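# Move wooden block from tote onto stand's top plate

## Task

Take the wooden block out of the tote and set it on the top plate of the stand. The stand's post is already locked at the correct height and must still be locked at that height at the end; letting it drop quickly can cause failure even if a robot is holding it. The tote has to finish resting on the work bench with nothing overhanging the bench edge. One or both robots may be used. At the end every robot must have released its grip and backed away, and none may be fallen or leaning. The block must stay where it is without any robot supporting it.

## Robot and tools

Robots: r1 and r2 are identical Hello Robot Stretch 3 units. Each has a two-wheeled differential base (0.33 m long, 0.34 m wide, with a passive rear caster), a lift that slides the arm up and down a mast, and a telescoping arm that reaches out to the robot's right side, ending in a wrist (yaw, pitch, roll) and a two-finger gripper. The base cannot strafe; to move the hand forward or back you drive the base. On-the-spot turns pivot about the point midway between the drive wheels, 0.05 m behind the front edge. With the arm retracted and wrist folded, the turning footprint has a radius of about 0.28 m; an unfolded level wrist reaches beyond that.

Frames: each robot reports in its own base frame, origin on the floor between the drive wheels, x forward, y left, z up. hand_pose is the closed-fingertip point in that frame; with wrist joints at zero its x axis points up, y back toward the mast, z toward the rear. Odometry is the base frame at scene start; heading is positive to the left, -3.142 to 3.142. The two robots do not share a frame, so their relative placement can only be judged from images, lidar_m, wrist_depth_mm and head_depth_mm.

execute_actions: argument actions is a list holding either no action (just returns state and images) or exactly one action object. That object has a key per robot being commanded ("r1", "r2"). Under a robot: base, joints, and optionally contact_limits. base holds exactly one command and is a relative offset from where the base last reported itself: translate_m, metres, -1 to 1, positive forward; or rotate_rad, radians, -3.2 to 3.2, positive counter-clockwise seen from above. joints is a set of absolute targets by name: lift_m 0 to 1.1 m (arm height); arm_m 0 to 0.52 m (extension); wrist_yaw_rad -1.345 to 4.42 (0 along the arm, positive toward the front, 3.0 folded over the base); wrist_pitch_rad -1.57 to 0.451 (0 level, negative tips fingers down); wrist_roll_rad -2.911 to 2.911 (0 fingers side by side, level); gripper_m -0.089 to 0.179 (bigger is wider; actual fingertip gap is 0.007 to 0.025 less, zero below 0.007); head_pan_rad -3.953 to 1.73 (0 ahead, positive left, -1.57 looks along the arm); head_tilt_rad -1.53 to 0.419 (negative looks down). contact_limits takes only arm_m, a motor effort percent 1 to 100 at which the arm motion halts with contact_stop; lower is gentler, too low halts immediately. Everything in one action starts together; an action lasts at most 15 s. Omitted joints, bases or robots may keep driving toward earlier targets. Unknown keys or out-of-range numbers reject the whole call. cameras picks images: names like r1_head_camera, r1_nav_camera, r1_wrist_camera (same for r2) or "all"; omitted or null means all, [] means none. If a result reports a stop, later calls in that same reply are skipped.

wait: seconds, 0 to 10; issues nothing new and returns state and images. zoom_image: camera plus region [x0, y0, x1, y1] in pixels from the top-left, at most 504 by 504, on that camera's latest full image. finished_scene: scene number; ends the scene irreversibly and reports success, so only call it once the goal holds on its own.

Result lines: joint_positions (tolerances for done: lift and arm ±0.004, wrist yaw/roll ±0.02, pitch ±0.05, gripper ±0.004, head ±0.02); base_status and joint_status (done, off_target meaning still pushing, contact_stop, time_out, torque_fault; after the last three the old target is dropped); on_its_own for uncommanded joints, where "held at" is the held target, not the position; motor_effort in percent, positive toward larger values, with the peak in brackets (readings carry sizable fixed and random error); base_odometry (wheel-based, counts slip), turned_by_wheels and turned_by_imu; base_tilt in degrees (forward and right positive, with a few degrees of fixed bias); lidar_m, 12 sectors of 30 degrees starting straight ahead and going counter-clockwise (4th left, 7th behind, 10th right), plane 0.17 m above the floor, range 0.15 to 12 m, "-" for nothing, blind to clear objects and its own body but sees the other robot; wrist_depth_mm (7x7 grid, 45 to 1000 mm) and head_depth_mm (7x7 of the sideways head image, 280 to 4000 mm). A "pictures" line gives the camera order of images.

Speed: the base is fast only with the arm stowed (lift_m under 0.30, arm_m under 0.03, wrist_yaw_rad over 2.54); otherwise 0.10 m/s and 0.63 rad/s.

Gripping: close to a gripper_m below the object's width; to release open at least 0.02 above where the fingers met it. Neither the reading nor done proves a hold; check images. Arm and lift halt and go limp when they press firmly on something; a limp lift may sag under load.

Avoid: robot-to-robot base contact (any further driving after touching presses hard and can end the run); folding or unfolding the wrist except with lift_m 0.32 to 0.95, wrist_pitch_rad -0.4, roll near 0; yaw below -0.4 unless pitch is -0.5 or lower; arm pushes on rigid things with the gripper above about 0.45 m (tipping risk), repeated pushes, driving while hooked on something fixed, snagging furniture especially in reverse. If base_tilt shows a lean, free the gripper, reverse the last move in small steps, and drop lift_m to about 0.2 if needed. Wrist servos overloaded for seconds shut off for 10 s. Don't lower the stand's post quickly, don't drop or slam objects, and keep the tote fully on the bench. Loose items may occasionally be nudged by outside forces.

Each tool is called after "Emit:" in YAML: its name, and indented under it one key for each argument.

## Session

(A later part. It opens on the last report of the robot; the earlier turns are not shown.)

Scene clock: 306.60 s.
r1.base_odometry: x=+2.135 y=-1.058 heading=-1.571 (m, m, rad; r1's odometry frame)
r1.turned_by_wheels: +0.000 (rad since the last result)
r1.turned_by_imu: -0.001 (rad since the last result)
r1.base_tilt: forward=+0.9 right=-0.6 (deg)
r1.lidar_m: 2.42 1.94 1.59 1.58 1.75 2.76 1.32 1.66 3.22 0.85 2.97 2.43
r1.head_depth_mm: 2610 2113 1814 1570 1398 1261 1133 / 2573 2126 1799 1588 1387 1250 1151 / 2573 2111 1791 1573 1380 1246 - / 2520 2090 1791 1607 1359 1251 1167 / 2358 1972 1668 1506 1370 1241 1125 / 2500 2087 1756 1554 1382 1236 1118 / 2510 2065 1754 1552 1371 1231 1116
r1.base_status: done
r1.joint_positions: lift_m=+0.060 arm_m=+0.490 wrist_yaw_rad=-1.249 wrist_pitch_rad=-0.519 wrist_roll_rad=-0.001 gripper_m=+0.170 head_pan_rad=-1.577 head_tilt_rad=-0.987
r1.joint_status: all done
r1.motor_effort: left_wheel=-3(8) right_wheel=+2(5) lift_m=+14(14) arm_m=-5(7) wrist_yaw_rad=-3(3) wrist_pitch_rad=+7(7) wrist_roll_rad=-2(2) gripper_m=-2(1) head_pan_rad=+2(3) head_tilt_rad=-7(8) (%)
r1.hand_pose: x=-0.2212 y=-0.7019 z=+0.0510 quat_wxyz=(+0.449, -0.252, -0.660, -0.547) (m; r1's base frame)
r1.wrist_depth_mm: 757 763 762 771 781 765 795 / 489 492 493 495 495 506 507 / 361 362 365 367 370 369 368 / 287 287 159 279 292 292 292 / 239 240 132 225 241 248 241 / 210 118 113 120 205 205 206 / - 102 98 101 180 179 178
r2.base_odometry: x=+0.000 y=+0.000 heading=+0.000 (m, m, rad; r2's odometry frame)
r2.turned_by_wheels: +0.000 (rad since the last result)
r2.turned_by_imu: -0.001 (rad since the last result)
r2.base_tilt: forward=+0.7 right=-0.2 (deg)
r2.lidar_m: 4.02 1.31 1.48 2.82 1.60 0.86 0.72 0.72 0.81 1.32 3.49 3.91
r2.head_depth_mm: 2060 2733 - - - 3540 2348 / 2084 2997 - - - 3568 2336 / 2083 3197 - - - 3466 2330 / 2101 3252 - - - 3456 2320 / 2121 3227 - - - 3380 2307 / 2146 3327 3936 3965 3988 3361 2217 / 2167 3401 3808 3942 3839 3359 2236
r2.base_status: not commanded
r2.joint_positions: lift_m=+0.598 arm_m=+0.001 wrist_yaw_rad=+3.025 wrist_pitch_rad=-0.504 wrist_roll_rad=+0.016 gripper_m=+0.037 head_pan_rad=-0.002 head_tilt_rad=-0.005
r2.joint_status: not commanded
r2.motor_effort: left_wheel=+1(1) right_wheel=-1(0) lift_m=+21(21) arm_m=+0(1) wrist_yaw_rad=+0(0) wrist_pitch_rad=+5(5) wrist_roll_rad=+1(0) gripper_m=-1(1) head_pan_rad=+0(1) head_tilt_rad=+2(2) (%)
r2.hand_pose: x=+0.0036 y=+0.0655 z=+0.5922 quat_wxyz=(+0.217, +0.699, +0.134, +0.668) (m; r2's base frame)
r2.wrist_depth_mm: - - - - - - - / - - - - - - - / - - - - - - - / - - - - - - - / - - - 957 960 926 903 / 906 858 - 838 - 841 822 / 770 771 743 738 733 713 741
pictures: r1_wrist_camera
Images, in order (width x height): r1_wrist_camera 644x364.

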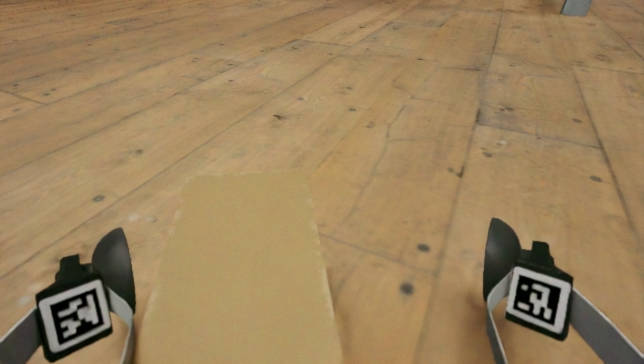

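Between fingers. Grip (moderately) and lift.

Emit:
execute_actions:
  actions:
    - {"r1":{"joints":{"gripper_m":0.0}}}
  cameras: []

Emit:
execute_actions:
  actions:
    - {"r1":{"joints":{"lift_m":0.3,"arm_m":0.2}}}
  cameras: ["r1_wrist_camera","r1_nav_camera"]

Scene clock: 313.97 s.
r1.base_odometry: x=+2.135 y=-1.058 heading=-1.571 (m, m, rad; r1's odometry frame)
r1.turned_by_wheels: +0.000 (rad since the last result)
r1.turned_by_imu: -0.001 (rad since the last result)
r1.base_tilt: forward=+0.8 right=-0.5 (deg)
r1.lidar_m: 2.43 1.94 1.59 1.58 1.75 2.75 1.32 1.66 3.23 0.85 2.98 2.44
r1.head_depth_mm: 2567 2120 1828 1585 1392 1248 1143 / 2596 2128 1824 1571 1394 1254 1157 / 2568 2123 1807 1572 1378 1245 - / 2576 2103 1806 1598 1364 1239 1159 / 2373 1953 1687 1504 1381 1245 1120 / 2519 2098 1793 1572 1382 1234 1114 / 2485 2097 1771 1561 1374 1233 1116
r1.base_status: not commanded
r1.joint_positions: lift_m=+0.060 arm_m=+0.490 wrist_yaw_rad=-1.250 wrist_pitch_rad=-0.496 wrist_roll_rad=-0.011 gripper_m=+0.002 head_pan_rad=-1.577 head_tilt_rad=-0.987
r1.joint_status: all done
r1.motor_effort: left_wheel=-4(4) right_wheel=+3(3) lift_m=+14(14) arm_m=-6(6) wrist_yaw_rad=-1(2) wrist_pitch_rad=-2(7) wrist_roll_rad=+5(5) gripper_m=-40(98) head_pan_rad=+2(3) head_tilt_rad=-7(7) (%)
r1.hand_pose: x=-0.2245 y=-0.7027 z=+0.0559 quat_wxyz=(+0.458, -0.257, -0.655, -0.544) (m; r1's base frame)
r1.wrist_depth_mm: 844 849 873 908 902 941 896 / 523 531 533 542 551 562 562 / 383 384 385 389 393 398 403 / 298 300 302 178 306 310 310 / 246 249 141 139 262 254 254 / 209 212 116 117 123 214 214 / 182 178 103 101 108 185 187
r2.base_odometry: x=+0.000 y=+0.000 heading=+0.000 (m, m, rad; r2's odometry frame)
r2.turned_by_wheels: +0.000 (rad since the last result)
r2.turned_by_imu: -0.001 (rad since the last result)
r2.base_tilt: forward=+0.6 right=-0.2 (deg)
r2.lidar_m: 4.00 1.32 1.48 2.81 1.60 0.86 0.72 0.72 0.81 1.32 3.49 3.90
r2.head_depth_mm: 2058 2734 - - - 3566 2372 / 2081 2951 - - - 3513 2340 / 2096 3207 - - - 3453 2334 / 2114 3211 - - - 3453 2300 / 2115 3270 - - - 3416 2296 / 2145 3329 3970 - - 3387 2281 / 2164 3338 3816 3786 3912 3265 2250
r2.base_status: not commanded
r2.joint_positions: lift_m=+0.598 arm_m=+0.001 wrist_yaw_rad=+3.025 wrist_pitch_rad=-0.504 wrist_roll_rad=+0.016 gripper_m=+0.037 head_pan_rad=-0.002 head_tilt_rad=-0.005
r2.joint_status: not commanded
r2.motor_effort: left_wheel=+1(1) right_wheel=-1(1) lift_m=+21(21) arm_m=+0(0) wrist_yaw_rad=+0(0) wrist_pitch_rad=+5(5) wrist_roll_rad=+0(0) gripper_m=+0(1) head_pan_rad=+0(0) head_tilt_rad=+2(2) (%)
r2.hand_pose: x=+0.0036 y=+0.0655 z=+0.5922 quat_wxyz=(+0.217, +0.699, +0.134, +0.668) (m; r2's base frame)
r2.wrist_depth_mm: - - - - - - - / - - - - - - - / - - - - - - - / - - - - - - - / - - - 962 991 944 928 / 876 845 - 832 - 824 801 / 784 763 724 757 740 726 717
pictures: none
No camera images: the call's "cameras" was empty. Leave "cameras" out to get every camera's image.

Scene clock: 317.33 s.
r1.base_odometry: x=+2.135 y=-1.058 heading=-1.571 (m, m, rad; r1's odometry frame)
r1.turned_by_wheels: +0.000 (rad since the last result)
r1.turned_by_imu: -0.001 (rad since the last result)
r1.base_tilt: forward=+0.8 right=-0.5 (deg)
r1.lidar_m: 2.42 1.94 1.59 1.58 1.74 2.76 1.32 1.66 3.23 0.85 2.98 2.44
r1.head_depth_mm: 2621 2114 1805 1574 1402 1252 1139 / 2620 2109 1806 1571 1391 1251 1153 / 2548 2091 1799 1561 1420 1256 - / 2562 2122 1781 1565 1431 1232 1158 / 2384 1951 1670 1503 1379 1235 1121 / 2497 2109 1757 1553 1371 1244 1116 / 2534 2072 1774 1548 1365 1230 1120
r1.base_status: not commanded
r1.joint_positions: lift_m=+0.300 arm_m=+0.200 wrist_yaw_rad=-1.250 wrist_pitch_rad=-0.527 wrist_roll_rad=-0.008 gripper_m=+0.021 head_pan_rad=-1.577 head_tilt_rad=-0.987
r1.joint_status: all done
r1.on_its_own: gripper_m is held at +0.019, not at your +0.000, by its stall guard, which is still easing
r1.motor_effort: left_wheel=-4(4) right_wheel=+3(4) lift_m=+23(22) arm_m=-6(5) wrist_yaw_rad=-1(1) wrist_pitch_rad=+11(12) wrist_roll_rad=+3(5) gripper_m=-32(40) head_pan_rad=+2(2) head_tilt_rad=-8(7) (%)
r1.hand_pose: x=-0.2201 y=-0.4113 z=+0.2887 quat_wxyz=(+0.449, -0.247, -0.659, -0.550) (m; r1's base frame)
r1.wrist_depth_mm: - - - - - - - / - - - - - - - / 825 822 824 852 832 857 844 / 670 656 658 670 685 674 675 / 543 550 158 150 582 557 567 / 471 467 119 121 293 486 482 / 411 407 104 102 254 418 421
r2.base_odometry: x=+0.000 y=+0.000 heading=+0.000 (m, m, rad; r2's odometry frame)
r2.turned_by_wheels: +0.000 (rad since the last result)
r2.turned_by_imu: +0.000 (rad since the last result)
r2.base_tilt: forward=+0.6 right=-0.2 (deg)
r2.lidar_m: 4.02 1.32 1.48 2.82 1.60 0.86 0.72 0.72 0.81 1.32 3.48 3.92
r2.head_depth_mm: 2050 2718 - - - 3578 2341 / 2091 2955 - - - 3509 2362 / 2078 3139 - - - 3503 2341 / 2114 3271 - - - 3399 2300 / 2129 3280 - - - 3404 2302 / 2155 3257 3996 3963 3986 3297 2258 / 2133 3312 3781 3870 3888 3285 2251
r2.base_status: not commanded
r2.joint_positions: lift_m=+0.598 arm_m=+0.001 wrist_yaw_rad=+3.025 wrist_pitch_rad=-0.504 wrist_roll_rad=+0.016 gripper_m=+0.037 head_pan_rad=-0.002 head_tilt_rad=-0.005
r2.joint_status: not commanded
r2.motor_effort: left_wheel=+0(0) right_wheel=+0(1) lift_m=+21(21) arm_m=+0(0) wrist_yaw_rad=+0(1) wrist_pitch_rad=+5(5) wrist_roll_rad=+1(0) gripper_m=-1(1) head_pan_rad=+0(0) head_tilt_rad=+3(2) (%)
r2.hand_pose: x=+0.0036 y=+0.0655 z=+0.5922 quat_wxyz=(+0.217, +0.699, +0.134, +0.668) (m; r2's base frame)
r2.wrist_depth_mm: - - - - - - - / - - - - - - - / - - - - - - - / - - - - - - - / 987 - - 931 995 949 942 / 871 872 - 832 - 834 811 / 779 768 733 747 745 731 727
pictures: r1_nav_camera (sideways: a quarter turn counterclockwise sets it upright), r1_wrist_camera
Images, in order (width x height): r1_nav_camera 672x504, r1_wrist_camera 644x364.

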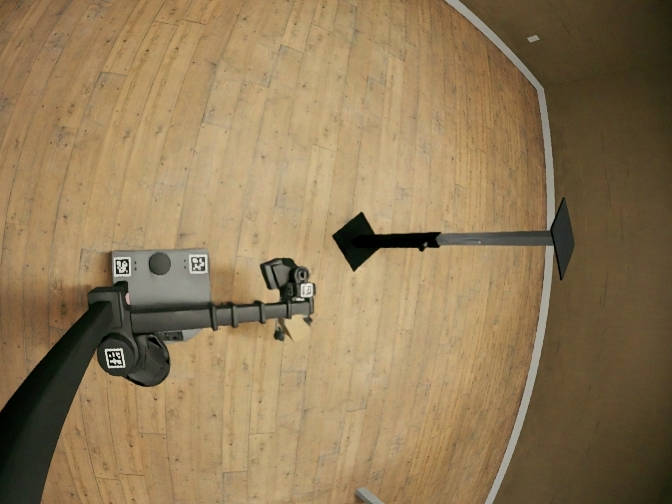

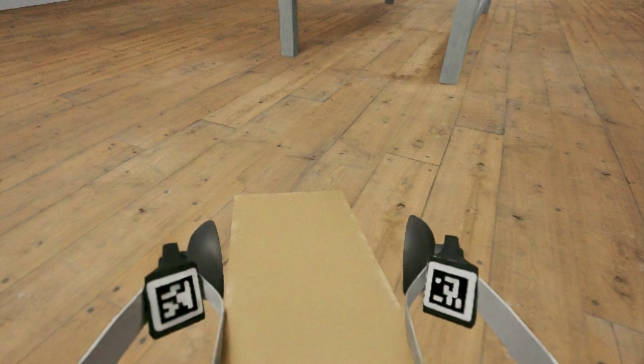

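Emit:
execute_actions:
  actions:
    - {"r1":{"base":{"translate_m":0.045},"joints":{"lift_m":1.03,"wrist_yaw_rad":0,"wrist_pitch_rad":0,"head_tilt_rad":-0.3}}}
  cameras: []

Emit:
execute_actions:
  actions:
    - {"r1":{"joints":{"arm_m":0.44}}}
  cameras: ["r1_head_camera","r1_wrist_camera"]

Scene clock: 333.10 s.
r1.base_odometry: x=+2.135 y=-1.103 heading=-1.572 (m, m, rad; r1's odometry frame)
r1.turned_by_wheels: +0.000 (rad since the last result)
r1.turned_by_imu: -0.003 (rad since the last result)
r1.base_tilt: forward=+0.8 right=-0.6 (deg)
r1.lidar_m: 2.37 1.93 1.58 1.57 1.73 2.75 1.37 1.70 3.23 0.85 2.92 2.39
r1.head_depth_mm: 2777 2930 3083 - 2878 2029 1583 / 2791 2979 3116 - - 2041 1599 / 2878 2991 3198 - - 2046 1601 / 2931 3044 3196 - - 1930 1556 / 2963 3103 3271 3356 942 1980 1550 / 2957 3140 3322 3486 2827 2046 1600 / 2985 3141 3325 3518 2848 2036 1607
r1.base_status: done
r1.joint_positions: lift_m=+1.030 arm_m=+0.200 wrist_yaw_rad=-0.002 wrist_pitch_rad=-0.045 wrist_roll_rad=-0.006 gripper_m=+0.047 head_pan_rad=-1.577 head_tilt_rad=-0.310
r1.joint_status: all done
r1.on_its_own: gripper_m is held at +0.046, not at your +0.000, by its stall guard, which is not easing now
r1.motor_effort: left_wheel=-4(6) right_wheel=+2(8) lift_m=+23(24) arm_m=-4(4) wrist_yaw_rad=+2(5) wrist_pitch_rad=+18(21) wrist_roll_rad=+2(2) gripper_m=-11(11) head_pan_rad=+2(2) head_tilt_rad=+4(41) (%)
r1.hand_pose: x=-0.0219 y=-0.6002 z=+1.1327 quat_wxyz=(+0.709, +0.016, -0.704, -0.017) (m; r1's base frame)
r1.wrist_depth_mm: - - - - - - - / - - - - - - - / - - - - - - - / - - - - - - - / - - 158 156 - - - / - - 132 135 - - - / - - - 120 - - -
r2.base_odometry: x=+0.000 y=+0.000 heading=+0.000 (m, m, rad; r2's odometry frame)
r2.turned_by_wheels: +0.000 (rad since the last result)
r2.turned_by_imu: -0.002 (rad since the last result)
r2.base_tilt: forward=+0.7 right=-0.2 (deg)
r2.lidar_m: 4.00 1.32 1.48 2.85 1.61 0.86 0.72 0.72 0.81 1.32 3.49 3.90
r2.head_depth_mm: 2062 2713 - - - 3555 2364 / 2082 2941 - - - 3458 2334 / 2083 3171 - - - 3461 2335 / 2108 3210 - - - 3448 2325 / 2135 3272 - - - 3344 2295 / 2172 3284 3927 3936 3975 3343 2264 / 2143 3372 3854 3854 3884 3247 2253
r2.base_status: not commanded
r2.joint_positions: lift_m=+0.598 arm_m=+0.001 wrist_yaw_rad=+3.025 wrist_pitch_rad=-0.504 wrist_roll_rad=+0.016 gripper_m=+0.037 head_pan_rad=-0.002 head_tilt_rad=-0.005
r2.joint_status: not commanded
r2.motor_effort: left_wheel=+1(1) right_wheel=+0(0) lift_m=+21(21) arm_m=+0(0) wrist_yaw_rad=+0(1) wrist_pitch_rad=+4(5) wrist_roll_rad=+1(0) gripper_m=+0(0) head_pan_rad=+0(1) head_tilt_rad=+2(2) (%)
r2.hand_pose: x=+0.0036 y=+0.0655 z=+0.5922 quat_wxyz=(+0.217, +0.699, +0.134, +0.668) (m; r2's base frame)
r2.wrist_depth_mm: - - - - - - - / - - - - - - - / - - - - - - - / - - - - - - - / - 984 - 959 963 942 925 / 847 858 - 843 - 822 816 / 764 754 715 727 738 728 711
pictures: none
No camera images: the call's "cameras" was empty. Leave "cameras" out to get every camera's image.

Scene clock: 336.10 s.
r1.base_odometry: x=+2.135 y=-1.103 heading=-1.572 (m, m, rad; r1's odometry frame)
r1.turned_by_wheels: +0.000 (rad since the last result)
r1.turned_by_imu: +0.000 (rad since the last result)
r1.base_tilt: forward=+0.8 right=-0.5 (deg)
r1.lidar_m: 2.38 1.93 1.58 1.57 1.74 2.74 1.37 1.70 3.23 0.85 2.92 2.39
r1.head_depth_mm: 2761 2935 3099 - 2850 2043 1581 / 2815 2929 3098 3379 2824 2065 1603 / 2891 3025 3085 3353 2815 2045 1591 / 2908 2994 3183 946 2555 1951 1548 / 2973 3106 3276 3435 935 1988 1556 / 2997 3087 3289 3511 2807 2057 1589 / 3010 3171 3373 3498 2802 2047 1595
r1.base_status: not commanded
r1.joint_positions: lift_m=+1.030 arm_m=+0.440 wrist_yaw_rad=-0.001 wrist_pitch_rad=-0.045 wrist_roll_rad=-0.006 gripper_m=+0.047 head_pan_rad=-1.577 head_tilt_rad=-0.310
r1.joint_status: all done
r1.on_its_own: gripper_m is held at +0.046, not at your +0.000, by its stall guard, which is not easing now
r1.motor_effort: left_wheel=-4(4) right_wheel=+2(2) lift_m=+23(23) arm_m=+6(6) wrist_yaw_rad=+1(3) wrist_pitch_rad=+18(18) wrist_roll_rad=+2(2) gripper_m=-11(10) head_pan_rad=+3(2) head_tilt_rad=+4(4) (%)
r1.hand_pose: x=-0.0216 y=-0.8394 z=+1.1327 quat_wxyz=(+0.709, +0.016, -0.704, -0.017) (m; r1's base frame)
r1.wrist_depth_mm: - - - - - - - / - - - - - - - / - - - - - - - / - - - - - - - / - - 158 156 - - - / - - 132 135 - - - / - - - 120 - - -
r2.base_odometry: x=+0.000 y=+0.000 heading=+0.000 (m, m, rad; r2's odometry frame)
r2.turned_by_wheels: +0.000 (rad since the last result)
r2.turned_by_imu: +0.000 (rad since the last result)
r2.base_tilt: forward=+0.6 right=-0.3 (deg)
r2.lidar_m: 4.00 1.32 1.48 2.86 1.60 0.86 0.72 0.72 0.81 1.32 3.48 3.93
r2.head_depth_mm: 2040 2702 - - - 3557 2338 / 2090 2959 - - - 3469 2337 / 2086 3189 - - - 3449 2320 / 2111 3250 - - - 3424 2304 / 2136 3278 - - - 3375 2292 / 2136 3321 3892 3981 - 3312 2281 / 2182 3384 3790 3849 3888 3282 2261
r2.base_status: not commanded
r2.joint_positions: lift_m=+0.598 arm_m=+0.001 wrist_yaw_rad=+3.025 wrist_pitch_rad=-0.504 wrist_roll_rad=+0.016 gripper_m=+0.037 head_pan_rad=-0.002 head_tilt_rad=-0.005
r2.joint_status: not commanded
r2.motor_effort: left_wheel=+1(1) right_wheel=-1(0) lift_m=+21(21) arm_m=+0(0) wrist_yaw_rad=+0(1) wrist_pitch_rad=+5(4) wrist_roll_rad=+0(0) gripper_m=+0(0) head_pan_rad=+1(1) head_tilt_rad=+2(2) (%)
r2.hand_pose: x=+0.0036 y=+0.0655 z=+0.5922 quat_wxyz=(+0.217, +0.699, +0.134, +0.668) (m; r2's base frame)
r2.wrist_depth_mm: - - - - - - - / - - - - - - - / - - - - - - - / - - - - - - - / - - - 976 - 962 899 / 917 848 - 838 - 824 823 / 764 756 730 737 732 725 722
pictures: r1_head_camera (sideways: a quarter turn clockwise sets it upright), r1_wrist_camera
Images, in order (width x height): r1_head_camera 896x504, r1_wrist_camera 644x364.

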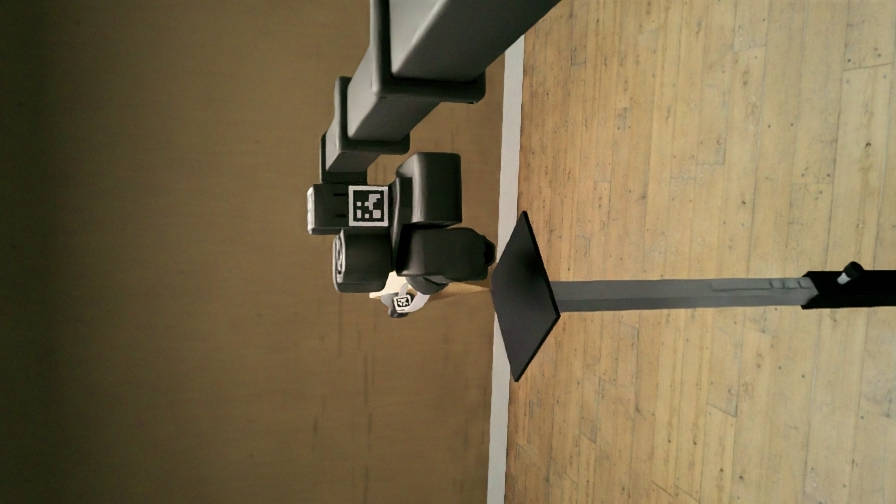

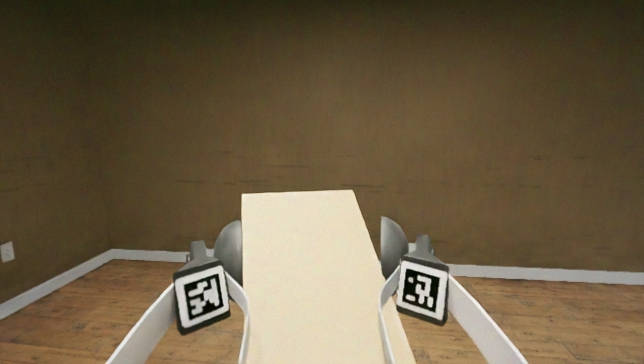

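Emit:
execute_actions:
  actions:
    - {"r1":{"joints":{"lift_m":0.93}}}
  cameras: ["r1_head_camera"]

Scene clock: 342.00 s.
r1.base_odometry: x=+2.135 y=-1.103 heading=-1.572 (m, m, rad; r1's odometry frame)
r1.turned_by_wheels: +0.000 (rad since the last result)
r1.turned_by_imu: -0.001 (rad since the last result)
r1.base_tilt: forward=+0.8 right=-0.6 (deg)
r1.lidar_m: 2.38 1.93 1.58 1.57 1.74 2.74 1.36 1.69 3.24 0.85 2.92 2.40
r1.head_depth_mm: 2778 2941 3112 3258 3218 - 1539 / 2839 2995 3100 3244 - 1953 1603 / 2843 3021 3142 3296 2582 2044 1603 / 2884 3066 3211 3301 2484 1976 1544 / 2912 3087 3287 3405 937 1956 1543 / 2904 3108 3285 3447 2844 2025 1605 / 2993 3140 3365 3560 2826 2056 1606
r1.base_status: not commanded
r1.joint_positions: lift_m=+0.930 arm_m=+0.440 wrist_yaw_rad=-0.001 wrist_pitch_rad=+0.016 wrist_roll_rad=+0.001 gripper_m=+0.047 head_pan_rad=-1.577 head_tilt_rad=-0.309
r1.joint_status: all done
r1.on_its_own: gripper_m is held at +0.046, not at your +0.000, by its stall guard, which is not easing now
r1.motor_effort: left_wheel=-4(4) right_wheel=+4(4) lift_m=+11(21) arm_m=+6(5) wrist_yaw_rad=+0(1) wrist_pitch_rad=-6(18) wrist_roll_rad=-3(3) gripper_m=-12(11) head_pan_rad=+2(3) head_tilt_rad=+5(5) (%)
r1.hand_pose: x=-0.0216 y=-0.8412 z=+1.0492 quat_wxyz=(+0.707, -0.006, -0.707, +0.005) (m; r1's base frame)
r1.wrist_depth_mm: - - - - - - - / - - - - - - - / - - - - - - - / - - - - - - - / - - - 182 - - - / - - 133 135 136 - - / - - 219 108 113 - -
r2.base_odometry: x=+0.000 y=+0.000 heading=+0.000 (m, m, rad; r2's odometry frame)
r2.turned_by_wheels: +0.000 (rad since the last result)
r2.turned_by_imu: -0.001 (rad since the last result)
r2.base_tilt: forward=+0.5 right=-0.4 (deg)
r2.lidar_m: 4.01 1.32 1.48 2.86 1.60 0.86 0.72 0.72 0.81 1.32 3.47 3.91
r2.head_depth_mm: 2086 2697 - - - 3495 2373 / 2090 2926 - - - 3466 2344 / 2109 3197 - - - 3485 2315 / 2127 3239 - - - 3377 2309 / 2128 3255 - - - 3369 2284 / 2132 3242 3952 3921 3989 3306 2276 / 2192 3339 3828 3838 3867 3313 2253
r2.base_status: not commanded
r2.joint_positions: lift_m=+0.598 arm_m=+0.001 wrist_yaw_rad=+3.025 wrist_pitch_rad=-0.504 wrist_roll_rad=+0.016 gripper_m=+0.037 head_pan_rad=-0.002 head_tilt_rad=-0.005
r2.joint_status: not commanded
r2.motor_effort: left_wheel=+1(0) right_wheel=-1(1) lift_m=+21(21) arm_m=+0(0) wrist_yaw_rad=+0(1) wrist_pitch_rad=+5(5) wrist_roll_rad=+0(1) gripper_m=+0(0) head_pan_rad=+1(1) head_tilt_rad=+2(2) (%)
r2.hand_pose: x=+0.0036 y=+0.0655 z=+0.5922 quat_wxyz=(+0.217, +0.699, +0.134, +0.668) (m; r2's base frame)
r2.wrist_depth_mm: - - - - - - - / - - - - - - - / - - - - - - - / - - - - - - - / - - - 952 980 948 921 / 878 885 - 846 - 832 797 / 762 742 731 737 726 719 721
pictures: r1_head_camera (sideways: a quarter turn clockwise sets it upright)
Images, in order (width x height): r1_head_camera 896x504.

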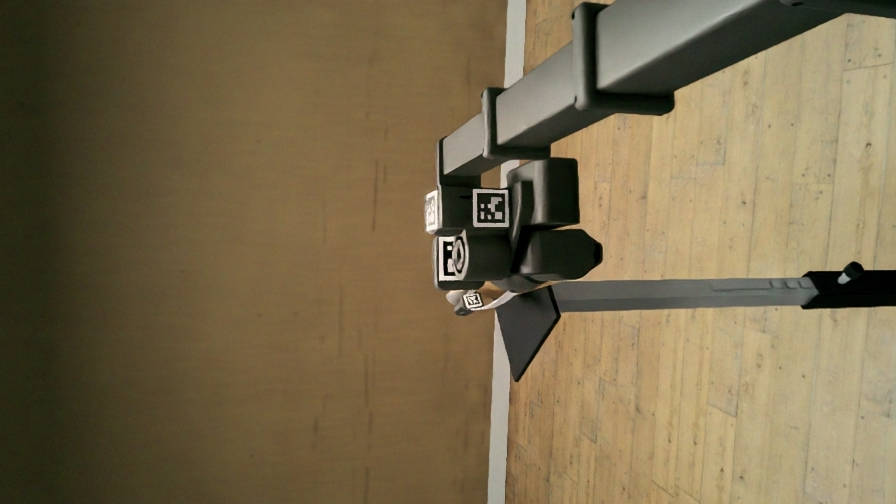

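In contact. Release, raise, retract.

Emit:
execute_actions:
  actions:
    - {"r1":{"joints":{"gripper_m":0.15}}}
  cameras: []

Emit:
execute_actions:
  actions:
    - {"r1":{"joints":{"lift_m":1.08}}}
  cameras: []

Emit:
execute_actions:
  actions:
    - {"r1":{"joints":{"arm_m":0.05}}}
  cameras: ["r1_head_camera"]

Scene clock: 349.33 s.
r1.base_odometry: x=+2.135 y=-1.103 heading=-1.572 (m, m, rad; r1's odometry frame)
r1.turned_by_wheels: +0.000 (rad since the last result)
r1.turned_by_imu: -0.001 (rad since the last result)
r1.base_tilt: forward=+0.8 right=-0.5 (deg)
r1.lidar_m: 2.37 1.93 1.59 1.57 1.73 2.74 1.36 1.70 3.24 0.85 2.92 2.39
r1.head_depth_mm: 2815 2937 3096 3313 3262 - 1554 / 2836 2966 3112 3277 - 1969 1589 / 2830 2987 3144 3367 2568 2035 1610 / 2907 3017 3146 3322 2495 1959 1559 / 2917 3086 3284 3361 944 1966 1549 / 2957 3101 3373 3519 2870 2051 1618 / 2978 3180 3297 3462 2893 2043 1606
r1.base_status: not commanded
r1.joint_positions: lift_m=+0.930 arm_m=+0.440 wrist_yaw_rad=-0.002 wrist_pitch_rad=-0.013 wrist_roll_rad=-0.002 gripper_m=+0.150 head_pan_rad=-1.577 head_tilt_rad=-0.309
r1.joint_status: all done
r1.motor_effort: left_wheel=-4(6) right_wheel=+3(4) lift_m=+14(14) arm_m=+6(5) wrist_yaw_rad=+2(3) wrist_pitch_rad=+5(6) wrist_roll_rad=-1(3) gripper_m=+0(81) head_pan_rad=+1(3) head_tilt_rad=+4(4) (%)
r1.hand_pose: x=-0.0219 y=-0.8405 z=+1.0416 quat_wxyz=(+0.708, +0.004, -0.706, -0.005) (m; r1's base frame)
r1.wrist_depth_mm: - - - - - - - / - - - - - - - / - - - - - - - / - - - - - - - / - - - - - - - / - - - - - - - / - 214 224 222 - - -
r2.base_odometry: x=+0.000 y=+0.000 heading=+0.000 (m, m, rad; r2's odometry frame)
r2.turned_by_wheels: +0.000 (rad since the last result)
r2.turned_by_imu: +0.000 (rad since the last result)
r2.base_tilt: forward=+0.7 right=-0.3 (deg)
r2.lidar_m: 4.01 1.32 1.48 2.86 1.60 0.86 0.72 0.72 0.81 1.32 3.48 3.93
r2.head_depth_mm: 2071 2722 - - - 3533 2349 / 2079 2921 - - - 3490 2360 / 2071 3201 - - - 3514 2332 / 2103 3221 - - - 3440 2285 / 2115 3261 - - - 3348 2304 / 2132 3337 3954 3973 3933 3325 2282 / 2192 3293 3824 3914 3876 3285 2235
r2.base_status: not commanded
r2.joint_positions: lift_m=+0.598 arm_m=+0.001 wrist_yaw_rad=+3.025 wrist_pitch_rad=-0.504 wrist_roll_rad=+0.016 gripper_m=+0.037 head_pan_rad=-0.002 head_tilt_rad=-0.005
r2.joint_status: not commanded
r2.motor_effort: left_wheel=+1(1) right_wheel=-1(1) lift_m=+21(21) arm_m=+0(0) wrist_yaw_rad=+0(0) wrist_pitch_rad=+5(5) wrist_roll_rad=+0(1) gripper_m=+0(0) head_pan_rad=+0(0) head_tilt_rad=+2(2) (%)
r2.hand_pose: x=+0.0036 y=+0.0655 z=+0.5922 quat_wxyz=(+0.217, +0.699, +0.134, +0.668) (m; r2's base frame)
r2.wrist_depth_mm: - - - - - - - / - - - - - - - / - - - - - - - / - - - - - - - / - 941 - 962 949 959 908 / 904 841 - 826 - 825 830 / 778 760 741 758 726 710 709
pictures: none
No camera images: the call's "cameras" was empty. Leave "cameras" out to get every camera's image.

Scene clock: 351.53 s.
r1.base_odometry: x=+2.135 y=-1.103 heading=-1.572 (m, m, rad; r1's odometry frame)
r1.turned_by_wheels: +0.000 (rad since the last result)
r1.turned_by_imu: +0.000 (rad since the last result)
r1.base_tilt: forward=+0.9 right=-0.5 (deg)
r1.lidar_m: 2.37 1.93 1.59 1.57 1.74 2.74 1.37 1.70 3.24 0.85 2.93 2.39
r1.head_depth_mm: 2826 2907 - 3237 2795 2031 1588 / 2801 2969 3243 3299 2888 2059 1608 / 2854 2998 - 3317 2859 2060 1590 / 2894 3068 - 3339 2545 1967 1571 / 2941 3019 3185 3397 932 1984 1553 / 2963 3156 3291 3522 2859 2040 1605 / 3011 3137 3348 3498 2856 2042 1602
r1.base_status: not commanded
r1.joint_positions: lift_m=+1.080 arm_m=+0.440 wrist_yaw_rad=-0.002 wrist_pitch_rad=-0.014 wrist_roll_rad=-0.002 gripper_m=+0.150 head_pan_rad=-1.577 head_tilt_rad=-0.309
r1.joint_status: all done
r1.motor_effort: left_wheel=-4(4) right_wheel=+3(3) lift_m=+22(23) arm_m=+6(6) wrist_yaw_rad=+1(2) wrist_pitch_rad=+6(5) wrist_roll_rad=-1(1) gripper_m=-1(2) head_pan_rad=+2(1) head_tilt_rad=+4(4) (%)
r1.hand_pose: x=-0.0219 y=-0.8405 z=+1.1909 quat_wxyz=(+0.708, +0.005, -0.706, -0.006) (m; r1's base frame)
r1.wrist_depth_mm: - - - - - - - / - - - - - - - / - - - - - - - / - - - - - - - / - - - - - - - / - - - - - - - / - - - - - - -
r2.base_odometry: x=+0.000 y=+0.000 heading=+0.000 (m, m, rad; r2's odometry frame)
r2.turned_by_wheels: +0.000 (rad since the last result)
r2.turned_by_imu: +0.000 (rad since the last result)
r2.base_tilt: forward=+0.6 right=-0.2 (deg)
r2.lidar_m: 4.00 1.31 1.48 2.86 1.60 0.86 0.72 0.72 0.81 1.33 3.49 3.90
r2.head_depth_mm: 2058 2718 - - - 3536 2359 / 2048 2911 - - - 3483 2350 / 2097 3224 - - - 3453 2307 / 2112 3240 - - - 3444 2304 / 2109 3283 - - - 3383 2293 / 2118 3359 3964 3941 - 3321 2299 / 2164 3365 3889 3898 3939 3263 2279
r2.base_status: not commanded
r2.joint_positions: lift_m=+0.598 arm_m=+0.001 wrist_yaw_rad=+3.025 wrist_pitch_rad=-0.504 wrist_roll_rad=+0.016 gripper_m=+0.037 head_pan_rad=-0.002 head_tilt_rad=-0.005
r2.joint_status: not commanded
r2.motor_effort: left_wheel=+1(1) right_wheel=-1(0) lift_m=+21(21) arm_m=+0(0) wrist_yaw_rad=+1(0) wrist_pitch_rad=+5(4) wrist_roll_rad=+1(0) gripper_m=-1(0) head_pan_rad=+2(0) head_tilt_rad=+2(2) (%)
r2.hand_pose: x=+0.0036 y=+0.0655 z=+0.5922 quat_wxyz=(+0.217, +0.699, +0.134, +0.668) (m; r2's base frame)
r2.wrist_depth_mm: - - - - - - - / - - - - - - - / - - - - - - - / - - - - - - - / - - - 938 969 948 941 / 893 844 - 847 - 840 819 / 759 761 737 739 732 713 722
pictures: none
No camera images: the call's "cameras" was empty. Leave "cameras" out to get every camera's image.

Scene clock: 355.60 s.
r1.base_odometry: x=+2.135 y=-1.103 heading=-1.572 (m, m, rad; r1's odometry frame)
r1.turned_by_wheels: +0.000 (rad since the last result)
r1.turned_by_imu: -0.001 (rad since the last result)
r1.base_tilt: forward=+0.8 right=-0.5 (deg)
r1.lidar_m: 2.38 1.93 1.58 1.57 1.74 2.74 1.36 1.70 3.24 0.85 2.92 2.40
r1.head_depth_mm: 2828 2913 - - - - 1536 / 2806 2937 3125 - - - 1554 / 2850 3010 3119 - - - 1480 / 2877 3024 3127 - - - 1500 / 2888 3101 3247 3461 2589 1949 1556 / 2943 3139 3295 3463 2798 2043 1599 / 2973 3143 3296 3508 2859 2054 1598
r1.base_status: not commanded
r1.joint_positions: lift_m=+1.080 arm_m=+0.050 wrist_yaw_rad=+0.000 wrist_pitch_rad=-0.014 wrist_roll_rad=-0.002 gripper_m=+0.150 head_pan_rad=-1.577 head_tilt_rad=-0.309
r1.joint_status: all done
r1.motor_effort: left_wheel=-4(4) right_wheel=+3(3) lift_m=+22(22) arm_m=-6(6) wrist_yaw_rad=+1(2) wrist_pitch_rad=+6(6) wrist_roll_rad=-1(1) gripper_m=-2(1) head_pan_rad=+3(1) head_tilt_rad=+5(4) (%)
r1.hand_pose: x=-0.0216 y=-0.4513 z=+1.1908 quat_wxyz=(+0.708, +0.005, -0.706, -0.005) (m; r1's base frame)
r1.wrist_depth_mm: - - - - - - - / - - - - - - - / - - - - - - - / - - - - - - - / - - - - - - - / - - - 664 - - - / - - - - - - -
r2.base_odometry: x=+0.000 y=+0.000 heading=+0.000 (m, m, rad; r2's odometry frame)
r2.turned_by_wheels: +0.000 (rad since the last result)
r2.turned_by_imu: +0.000 (rad since the last result)
r2.base_tilt: forward=+0.4 right=-0.3 (deg)
r2.lidar_m: 4.02 1.32 1.48 2.85 1.61 0.86 0.72 0.72 0.81 1.32 3.48 3.93
r2.head_depth_mm: 2049 2724 - - - 3517 2361 / 2070 2908 - - - 3470 2374 / 2083 3243 - - - 3494 2293 / 2104 3250 - - - 3385 2324 / 2104 3253 - - - 3355 2293 / 2130 3311 3948 3916 3911 3323 2275 / 2168 3332 3865 3837 3845 3326 2247
r2.base_status: not commanded
r2.joint_positions: lift_m=+0.598 arm_m=+0.001 wrist_yaw_rad=+3.025 wrist_pitch_rad=-0.504 wrist_roll_rad=+0.016 gripper_m=+0.037 head_pan_rad=-0.002 head_tilt_rad=-0.005
r2.joint_status: not commanded
r2.motor_effort: left_wheel=+1(1) right_wheel=-1(1) lift_m=+21(21) arm_m=+0(0) wrist_yaw_rad=+0(0) wrist_pitch_rad=+5(4) wrist_roll_rad=+0(0) gripper_m=+0(0) head_pan_rad=+0(0) head_tilt_rad=+2(2) (%)
r2.hand_pose: x=+0.0036 y=+0.0655 z=+0.5922 quat_wxyz=(+0.217, +0.699, +0.134, +0.668) (m; r2's base frame)
r2.wrist_depth_mm: - - - - - - - / - - - - - - - / - - - - - - - / - - - - - - - / - - - 951 988 977 930 / 878 862 - 825 - 816 817 / 758 763 723 736 735 727 727
pictures: r1_head_camera (sideways: a quarter turn clockwise sets it upright)
Images, in order (width x height): r1_head_camera 896x504.

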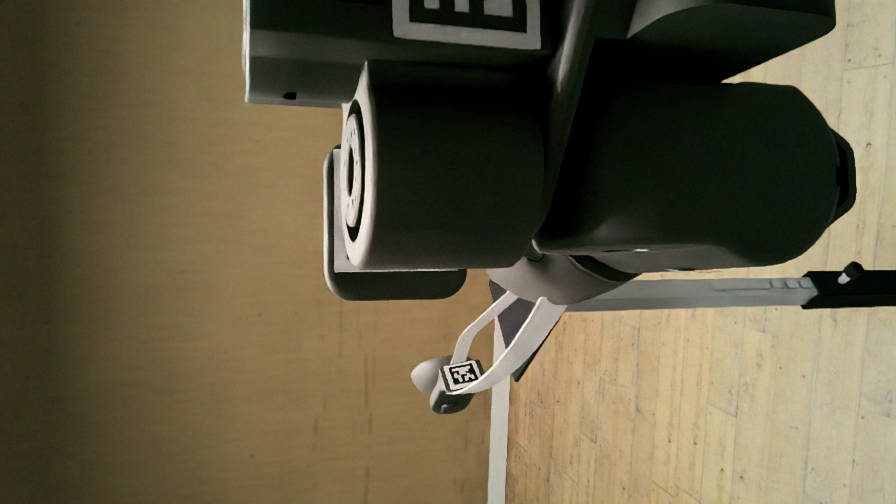

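Emit:
execute_actions:
  actions:
    - {"r1":{"joints":{"lift_m":0.5}}}
  cameras: ["r1_head_camera"]

Scene clock: 366.43 s.
r1.base_odometry: x=+2.135 y=-1.103 heading=-1.572 (m, m, rad; r1's odometry frame)
r1.turned_by_wheels: +0.000 (rad since the last result)
r1.turned_by_imu: -0.001 (rad since the last result)
r1.base_tilt: forward=+0.8 right=-0.5 (deg)
r1.lidar_m: 2.38 1.93 1.58 1.57 1.74 2.74 1.37 1.70 3.24 0.85 2.92 2.39
r1.head_depth_mm: 2813 2923 3010 3279 2811 2048 1597 / 2839 2953 3200 3376 2863 2052 1601 / 2840 2996 3153 3363 2860 2054 1593 / 2876 2987 3320 3430 2551 1992 1559 / 2927 3115 3236 3393 936 1966 1552 / 2931 3127 3303 3450 2857 2053 1607 / 2949 3200 3322 3488 2842 2053 1603
r1.base_status: not commanded
r1.joint_positions: lift_m=+0.500 arm_m=+0.050 wrist_yaw_rad=+0.000 wrist_pitch_rad=-0.014 wrist_roll_rad=-0.002 gripper_m=+0.150 head_pan_rad=-1.577 head_tilt_rad=-0.309
r1.joint_status: all done
r1.motor_effort: left_wheel=-4(4) right_wheel=+3(3) lift_m=+14(20) arm_m=-5(6) wrist_yaw_rad=+0(0) wrist_pitch_rad=+6(6) wrist_roll_rad=-1(1) gripper_m=+0(0) head_pan_rad=+2(2) head_tilt_rad=+4(3) (%)
r1.hand_pose: x=-0.0216 y=-0.4513 z=+0.6112 quat_wxyz=(+0.708, +0.005, -0.706, -0.006) (m; r1's base frame)
r1.wrist_depth_mm: - - - - - - - / - - - - - - - / - - - - - - - / - - - - - - - / - - - - - - - / - - - - - - - / - - - - - - -
r2.base_odometry: x=+0.000 y=+0.000 heading=+0.000 (m, m, rad; r2's odometry frame)
r2.turned_by_wheels: +0.000 (rad since the last result)
r2.turned_by_imu: -0.001 (rad since the last result)
r2.base_tilt: forward=+0.4 right=-0.2 (deg)
r2.lidar_m: 4.03 1.32 1.48 2.86 1.60 0.86 0.72 0.72 0.80 1.32 3.48 3.91
r2.head_depth_mm: 2055 2714 - - - 3561 2370 / 2072 2938 - - - 3487 2325 / 2090 3223 - - - 3485 2322 / 2106 3194 - - - 3468 2288 / 2158 3322 - - - 3399 2281 / 2132 3321 3973 3925 - 3396 2257 / 2165 3366 3843 3896 3887 3274 2280
r2.base_status: not commanded
r2.joint_positions: lift_m=+0.598 arm_m=+0.001 wrist_yaw_rad=+3.025 wrist_pitch_rad=-0.504 wrist_roll_rad=+0.016 gripper_m=+0.037 head_pan_rad=-0.002 head_tilt_rad=-0.005
r2.joint_status: not commanded
r2.motor_effort: left_wheel=+1(1) right_wheel=-1(1) lift_m=+21(21) arm_m=+0(0) wrist_yaw_rad=+0(0) wrist_pitch_rad=+5(4) wrist_roll_rad=+0(0) gripper_m=+0(0) head_pan_rad=+1(0) head_tilt_rad=+1(2) (%)
r2.hand_pose: x=+0.0036 y=+0.0655 z=+0.5922 quat_wxyz=(+0.217, +0.699, +0.134, +0.668) (m; r2's base frame)
r2.wrist_depth_mm: - - - - - - - / - - - - - - - / - - - - - - - / - - - - - - - / - 972 - 954 975 957 954 / 881 856 - 831 - 812 800 / 765 772 721 736 741 731 710
pictures: r1_head_camera (sideways: a quarter turn clockwise sets it upright)
Images, in order (width x height): r1_head_camera 896x504.

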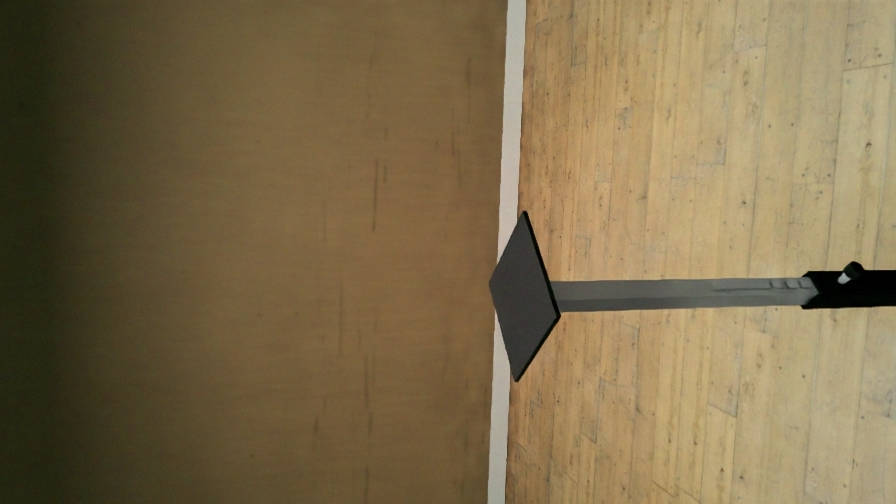

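Emit:
execute_actions:
  actions:
    - {"r1":{"joints":{"head_tilt_rad":-1.0,"arm_m":0.0}}}
  cameras: ["r1_nav_camera"]

Scene clock: 378.37 s.
r1.base_odometry: x=+2.135 y=-1.103 heading=-1.572 (m, m, rad; r1's odometry frame)
r1.turned_by_wheels: +0.000 (rad since the last result)
r1.turned_by_imu: -0.001 (rad since the last result)
r1.base_tilt: forward=+0.8 right=-0.5 (deg)
r1.lidar_m: 2.38 1.94 1.58 1.57 1.74 2.74 1.37 1.70 3.23 0.85 2.92 2.39
r1.head_depth_mm: 2594 2140 1820 1591 1396 1257 1131 / 2605 2131 1819 1573 1397 1274 1143 / 2533 2098 1801 1575 1367 1276 - / 2537 2085 1791 1525 1383 - - / 864 1994 1720 1524 1373 1237 1127 / 2505 2102 1797 1555 1382 1234 1125 / 2505 2064 1773 1546 1366 1225 1115
r1.base_status: not commanded
r1.joint_positions: lift_m=+0.500 arm_m=+0.000 wrist_yaw_rad=+0.000 wrist_pitch_rad=-0.014 wrist_roll_rad=-0.002 gripper_m=+0.150 head_pan_rad=-1.577 head_tilt_rad=-0.987
r1.joint_status: all done
r1.motor_effort: left_wheel=-4(4) right_wheel=+3(3) lift_m=+14(14) arm_m=-5(7) wrist_yaw_rad=+0(0) wrist_pitch_rad=+6(6) wrist_roll_rad=-1(1) gripper_m=-1(0) head_pan_rad=+2(2) head_tilt_rad=-8(44) (%)
r1.hand_pose: x=-0.0216 y=-0.4013 z=+0.6112 quat_wxyz=(+0.708, +0.005, -0.706, -0.006) (m; r1's base frame)
r1.wrist_depth_mm: - - - - - - - / - - - - - - - / - - - - - - - / - - - - - - - / - - - - - - - / - - - - - - - / - - - 932 - - -
r2.base_odometry: x=+0.000 y=+0.000 heading=+0.000 (m, m, rad; r2's odometry frame)
r2.turned_by_wheels: +0.000 (rad since the last result)
r2.turned_by_imu: +0.000 (rad since the last result)
r2.base_tilt: forward=+0.6 right=-0.2 (deg)
r2.lidar_m: 4.02 1.32 1.48 2.85 1.61 0.86 0.72 0.72 0.80 1.32 3.49 3.92
r2.head_depth_mm: 2048 2699 - - - 3544 2349 / 2100 2919 - - - 3556 2351 / 2078 3202 - - - 3492 2363 / 2098 3207 - - - 3432 2309 / 2125 3234 - - - 3363 2284 / 2162 3407 3980 - 3941 3420 2266 / 2154 3356 3824 3919 3875 3274 2242
r2.base_status: not commanded
r2.joint_positions: lift_m=+0.598 arm_m=+0.001 wrist_yaw_rad=+3.025 wrist_pitch_rad=-0.504 wrist_roll_rad=+0.016 gripper_m=+0.037 head_pan_rad=-0.002 head_tilt_rad=-0.005
r2.joint_status: not commanded
r2.motor_effort: left_wheel=+1(1) right_wheel=-1(1) lift_m=+21(21) arm_m=+0(0) wrist_yaw_rad=+1(0) wrist_pitch_rad=+5(5) wrist_roll_rad=+0(0) gripper_m=-1(0) head_pan_rad=-2(0) head_tilt_rad=+2(2) (%)
r2.hand_pose: x=+0.0036 y=+0.0655 z=+0.5922 quat_wxyz=(+0.217, +0.699, +0.134, +0.668) (m; r2's base frame)
r2.wrist_depth_mm: - - - - - - - / - - - - - - - / - - - - - - - / - - - - - - - / 999 973 - 951 984 946 923 / 888 859 - 822 - 818 806 / 767 753 739 745 756 738 720
pictures: r1_nav_camera (sideways: a quarter turn counterclockwise sets it upright)
Images, in order (width x height): r1_nav_camera 672x504.

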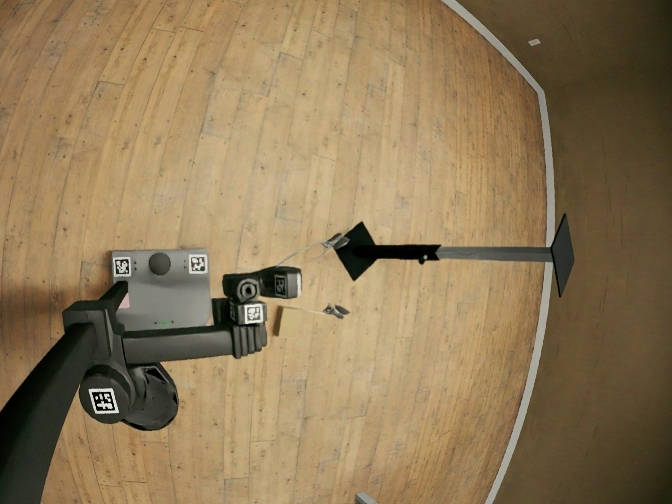

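Emit:
execute_actions:
  actions:
    - {"r1":{"base":{"translate_m":-0.27},"joints":{"wrist_pitch_rad":-1.57,"wrist_yaw_rad":1.57,"lift_m":0.45}}}
  cameras: []

Emit:
execute_actions:
  actions:
    - {"r1":{"joints":{"arm_m":0.4}}}
  cameras: ["r1_wrist_camera","r1_nav_camera"]

Scene clock: 391.37 s.
r1.base_odometry: x=+2.135 y=-0.833 heading=-1.572 (m, m, rad; r1's odometry frame)
r1.turned_by_wheels: +0.000 (rad since the last result)
r1.turned_by_imu: -0.002 (rad since the last result)
r1.base_tilt: forward=+0.9 right=-0.6 (deg)
r1.lidar_m: 2.64 1.99 1.63 1.62 1.79 2.62 1.10 1.12 3.19 3.16 0.90 2.67
r1.head_depth_mm: 2592 2131 1807 1569 1400 1259 1133 / 2574 2082 1813 1576 1398 1248 1152 / 2581 2096 1784 1563 1387 1271 - / 2524 2106 1795 1572 1390 1286 - / 2542 2089 1784 1549 1375 1238 1125 / 2494 2063 1781 1503 1379 1233 1120 / 2516 2012 1663 1547 1363 1240 1117
r1.base_status: done
r1.joint_positions: lift_m=+0.450 arm_m=+0.000 wrist_yaw_rad=+1.568 wrist_pitch_rad=-1.563 wrist_roll_rad=-0.002 gripper_m=+0.150 head_pan_rad=-1.577 head_tilt_rad=-0.987
r1.joint_status: all done
r1.motor_effort: left_wheel=-4(9) right_wheel=+3(4) lift_m=+14(13) arm_m=-5(5) wrist_yaw_rad=+3(4) wrist_pitch_rad=-3(5) wrist_roll_rad=-1(1) gripper_m=-1(1) head_pan_rad=+3(2) head_tilt_rad=-7(8) (%)
r1.hand_pose: x=-0.0435 y=-0.1455 z=+0.3325 quat_wxyz=(+0.707, +0.707, -0.003, +0.002) (m; r1's base frame)
r1.wrist_depth_mm: 444 442 451 457 462 463 476 / 448 457 465 468 475 473 487 / - - - 475 481 480 434 / - - - 490 486 495 502 / - - - 492 496 501 514 / - - - 505 510 - 518 / - - - 511 515 527 536
r2.base_odometry: x=+0.000 y=+0.000 heading=+0.000 (m, m, rad; r2's odometry frame)
r2.turned_by_wheels: +0.000 (rad since the last result)
r2.turned_by_imu: -0.001 (rad since the last result)
r2.base_tilt: forward=+0.7 right=-0.2 (deg)
r2.lidar_m: 4.00 1.32 1.48 2.61 1.61 0.86 0.72 0.72 0.81 1.32 3.49 3.91
r2.head_depth_mm: 2050 2730 - - - 3618 2335 / 2070 2929 - - - 3535 2344 / 2089 3141 - - - 3446 2334 / 2103 3220 - - - 3425 2303 / 2120 3298 - - - 3349 2292 / 2139 3354 3902 3904 - 3350 2280 / 2168 3345 3857 3850 3835 3353 2280
r2.base_status: not commanded
r2.joint_positions: lift_m=+0.598 arm_m=+0.001 wrist_yaw_rad=+3.025 wrist_pitch_rad=-0.504 wrist_roll_rad=+0.016 gripper_m=+0.037 head_pan_rad=-0.002 head_tilt_rad=-0.005
r2.joint_status: not commanded
r2.motor_effort: left_wheel=+1(1) right_wheel=+0(1) lift_m=+21(21) arm_m=+0(0) wrist_yaw_rad=+1(1) wrist_pitch_rad=+5(5) wrist_roll_rad=+0(0) gripper_m=-1(0) head_pan_rad=+1(1) head_tilt_rad=+2(2) (%)
r2.hand_pose: x=+0.0036 y=+0.0655 z=+0.5922 quat_wxyz=(+0.217, +0.699, +0.134, +0.668) (m; r2's base frame)
r2.wrist_depth_mm: - - - - - - - / - - - - - - - / - - - - - - - / - - - - - - - / - - - 959 937 934 961 / 862 858 - 836 - 801 807 / 756 767 749 747 735 728 716
pictures: none
No camera images: the call's "cameras" was empty. Leave "cameras" out to get every camera's image.

Scene clock: 395.50 s.
r1.base_odometry: x=+2.135 y=-0.833 heading=-1.572 (m, m, rad; r1's odometry frame)
r1.turned_by_wheels: +0.000 (rad since the last result)
r1.turned_by_imu: -0.001 (rad since the last result)
r1.base_tilt: forward=+0.9 right=-0.6 (deg)
r1.lidar_m: 2.64 1.99 1.63 1.62 1.79 2.62 1.10 1.12 3.19 3.17 0.90 2.66
r1.head_depth_mm: 2602 2147 1847 1584 1403 1268 1139 / 2578 2126 1806 1578 1386 1252 1148 / 2541 2093 1809 1591 1370 1232 - / 2523 2110 1787 - 1390 1241 1164 / 2533 2088 1786 1575 1387 1242 1128 / 2506 2088 1785 1518 1374 1232 1125 / 2499 2043 1678 1530 1371 1233 1116
r1.base_status: not commanded
r1.joint_positions: lift_m=+0.450 arm_m=+0.400 wrist_yaw_rad=+1.569 wrist_pitch_rad=-1.563 wrist_roll_rad=-0.002 gripper_m=+0.150 head_pan_rad=-1.577 head_tilt_rad=-0.987
r1.joint_status: all done
r1.motor_effort: left_wheel=-4(4) right_wheel=+3(3) lift_m=+14(14) arm_m=+6(6) wrist_yaw_rad=+2(2) wrist_pitch_rad=-3(3) wrist_roll_rad=-1(1) gripper_m=+0(0) head_pan_rad=+2(2) head_tilt_rad=-8(7) (%)
r1.hand_pose: x=-0.0435 y=-0.5447 z=+0.3325 quat_wxyz=(+0.707, +0.707, -0.003, +0.002) (m; r1's base frame)
r1.wrist_depth_mm: 441 446 450 456 461 461 472 / 454 455 462 467 468 473 479 / 460 464 466 471 471 485 491 / 466 474 478 484 490 498 498 / 479 479 486 488 501 507 507 / 486 496 498 504 509 - 520 / 491 505 506 509 520 527 534
r2.base_odometry: x=+0.000 y=+0.000 heading=+0.000 (m, m, rad; r2's odometry frame)
r2.turned_by_wheels: +0.000 (rad since the last result)
r2.turned_by_imu: +0.000 (rad since the last result)
r2.base_tilt: forward=+0.4 right=+0.0 (deg)
r2.lidar_m: 4.02 1.32 1.48 2.61 1.60 0.86 0.72 0.72 0.81 1.32 3.48 3.91
r2.head_depth_mm: 2040 2750 - - - 3590 2353 / 2057 2971 - - - 3422 2353 / 2075 3211 - - - 3474 2334 / 2107 3226 - - - 3415 2323 / 2125 3261 - - - 3377 2284 / 2148 3292 3981 - 3987 3363 2283 / 2140 3371 3865 3812 3860 3320 2253
r2.base_status: not commanded
r2.joint_positions: lift_m=+0.598 arm_m=+0.001 wrist_yaw_rad=+3.025 wrist_pitch_rad=-0.504 wrist_roll_rad=+0.016 gripper_m=+0.037 head_pan_rad=-0.002 head_tilt_rad=-0.005
r2.joint_status: not commanded
r2.motor_effort: left_wheel=+1(1) right_wheel=-1(1) lift_m=+21(21) arm_m=+0(0) wrist_yaw_rad=+0(1) wrist_pitch_rad=+4(4) wrist_roll_rad=+0(1) gripper_m=-1(1) head_pan_rad=+1(0) head_tilt_rad=+2(2) (%)
r2.hand_pose: x=+0.0036 y=+0.0655 z=+0.5922 quat_wxyz=(+0.217, +0.699, +0.134, +0.668) (m; r2's base frame)
r2.wrist_depth_mm: - - - - - - - / - - - - - - - / - - - - - - - / - - - - - - - / - - - 984 992 933 929 / 887 857 - 843 - 811 800 / 768 787 737 751 745 720 717
pictures: r1_nav_camera (sideways: a quarter turn counterclockwise sets it upright), r1_wrist_camera
Images, in order (width x height): r1_nav_camera 672x504, r1_wrist_camera 644x364.

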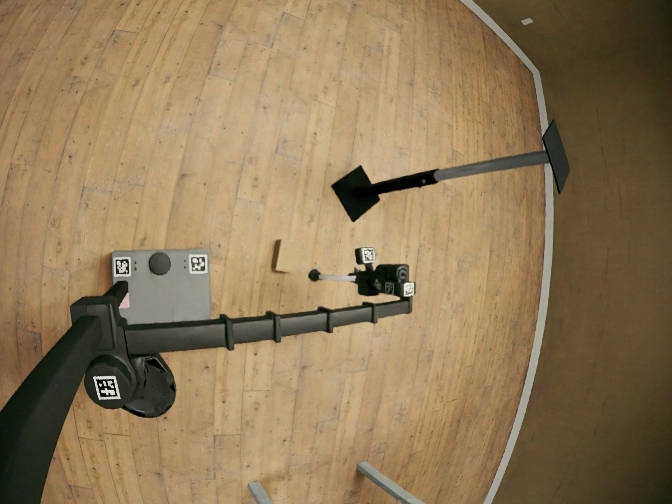

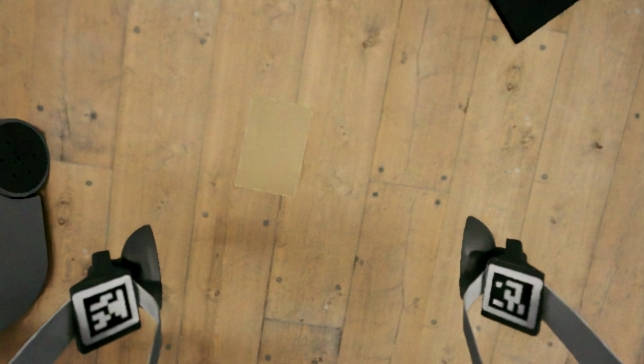

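Emit:
execute_actions:
  actions:
    - {"r1":{"base":{"translate_m":0.085},"joints":{"arm_m":0.34,"lift_m":0.25}}}
  cameras: ["r1_wrist_camera"]

Scene clock: 403.83 s.
r1.base_odometry: x=+2.135 y=-0.918 heading=-1.572 (m, m, rad; r1's odometry frame)
r1.turned_by_wheels: +0.000 (rad since the last result)
r1.turned_by_imu: -0.001 (rad since the last result)
r1.base_tilt: forward=+0.8 right=-0.5 (deg)
r1.lidar_m: 2.56 1.97 1.62 1.60 1.77 2.69 1.18 1.54 3.20 0.87 3.16 2.58
r1.head_depth_mm: 2601 2134 1822 1576 1397 1243 1133 / 2561 2110 1805 1569 1398 1251 1151 / 2558 2118 1795 1563 1381 1247 - / 2531 2093 1786 1559 1309 1239 1170 / 2501 2100 1797 1554 1382 1237 1123 / 2534 2098 1675 1481 1364 1237 1125 / 2299 1955 1764 1536 1368 1233 1120
r1.base_status: done
r1.joint_positions: lift_m=+0.250 arm_m=+0.340 wrist_yaw_rad=+1.569 wrist_pitch_rad=-1.563 wrist_roll_rad=-0.002 gripper_m=+0.150 head_pan_rad=-1.577 head_tilt_rad=-0.987
r1.joint_status: all done
r1.motor_effort: left_wheel=-4(6) right_wheel=+3(8) lift_m=+14(15) arm_m=-5(6) wrist_yaw_rad=+2(1) wrist_pitch_rad=-3(3) wrist_roll_rad=-1(1) gripper_m=+0(1) head_pan_rad=+3(2) head_tilt_rad=-8(7) (%)
r1.hand_pose: x=-0.0435 y=-0.4856 z=+0.1325 quat_wxyz=(+0.707, +0.707, -0.003, +0.002) (m; r1's base frame)
r1.wrist_depth_mm: 261 265 269 270 273 277 277 / 267 270 272 274 276 281 283 / 273 274 277 280 281 288 293 / 277 281 284 268 289 296 294 / 282 285 287 232 295 296 303 / 286 293 294 236 298 - 309 / - 298 299 242 308 313 316
r2.base_odometry: x=+0.000 y=+0.000 heading=+0.000 (m, m, rad; r2's odometry frame)
r2.turned_by_wheels: +0.000 (rad since the last result)
r2.turned_by_imu: -0.001 (rad since the last result)
r2.base_tilt: forward=+0.7 right=-0.2 (deg)
r2.lidar_m: 4.02 1.32 1.48 2.69 1.60 0.86 0.72 0.72 0.81 1.32 3.47 3.93
r2.head_depth_mm: 2032 2741 - - - 3572 2392 / 2072 2934 - - - 3502 2370 / 2086 3176 - - - 3467 2328 / 2109 3195 - - - 3414 2309 / 2124 3290 - - - 3370 2283 / 2129 3291 3889 - - 3350 2289 / 2156 3393 3841 3841 3835 3297 2265
r2.base_status: not commanded
r2.joint_positions: lift_m=+0.598 arm_m=+0.001 wrist_yaw_rad=+3.025 wrist_pitch_rad=-0.504 wrist_roll_rad=+0.016 gripper_m=+0.037 head_pan_rad=-0.002 head_tilt_rad=-0.005
r2.joint_status: not commanded
r2.motor_effort: left_wheel=+1(1) right_wheel=-1(1) lift_m=+21(21) arm_m=+1(1) wrist_yaw_rad=+1(1) wrist_pitch_rad=+4(5) wrist_roll_rad=+0(0) gripper_m=+0(1) head_pan_rad=+0(0) head_tilt_rad=+2(2) (%)
r2.hand_pose: x=+0.0036 y=+0.0655 z=+0.5922 quat_wxyz=(+0.217, +0.699, +0.134, +0.668) (m; r2's base frame)
r2.wrist_depth_mm: - - - - - - - / - - - - - - - / - - - - - - - / - - - - - - - / - 1000 - 962 - 962 937 / 868 870 - 836 - 831 826 / 758 763 739 753 751 727 715
pictures: r1_wrist_camera
Images, in order (width x height): r1_wrist_camera 644x364.

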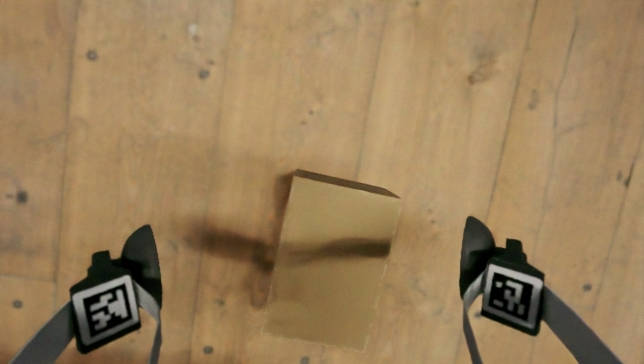

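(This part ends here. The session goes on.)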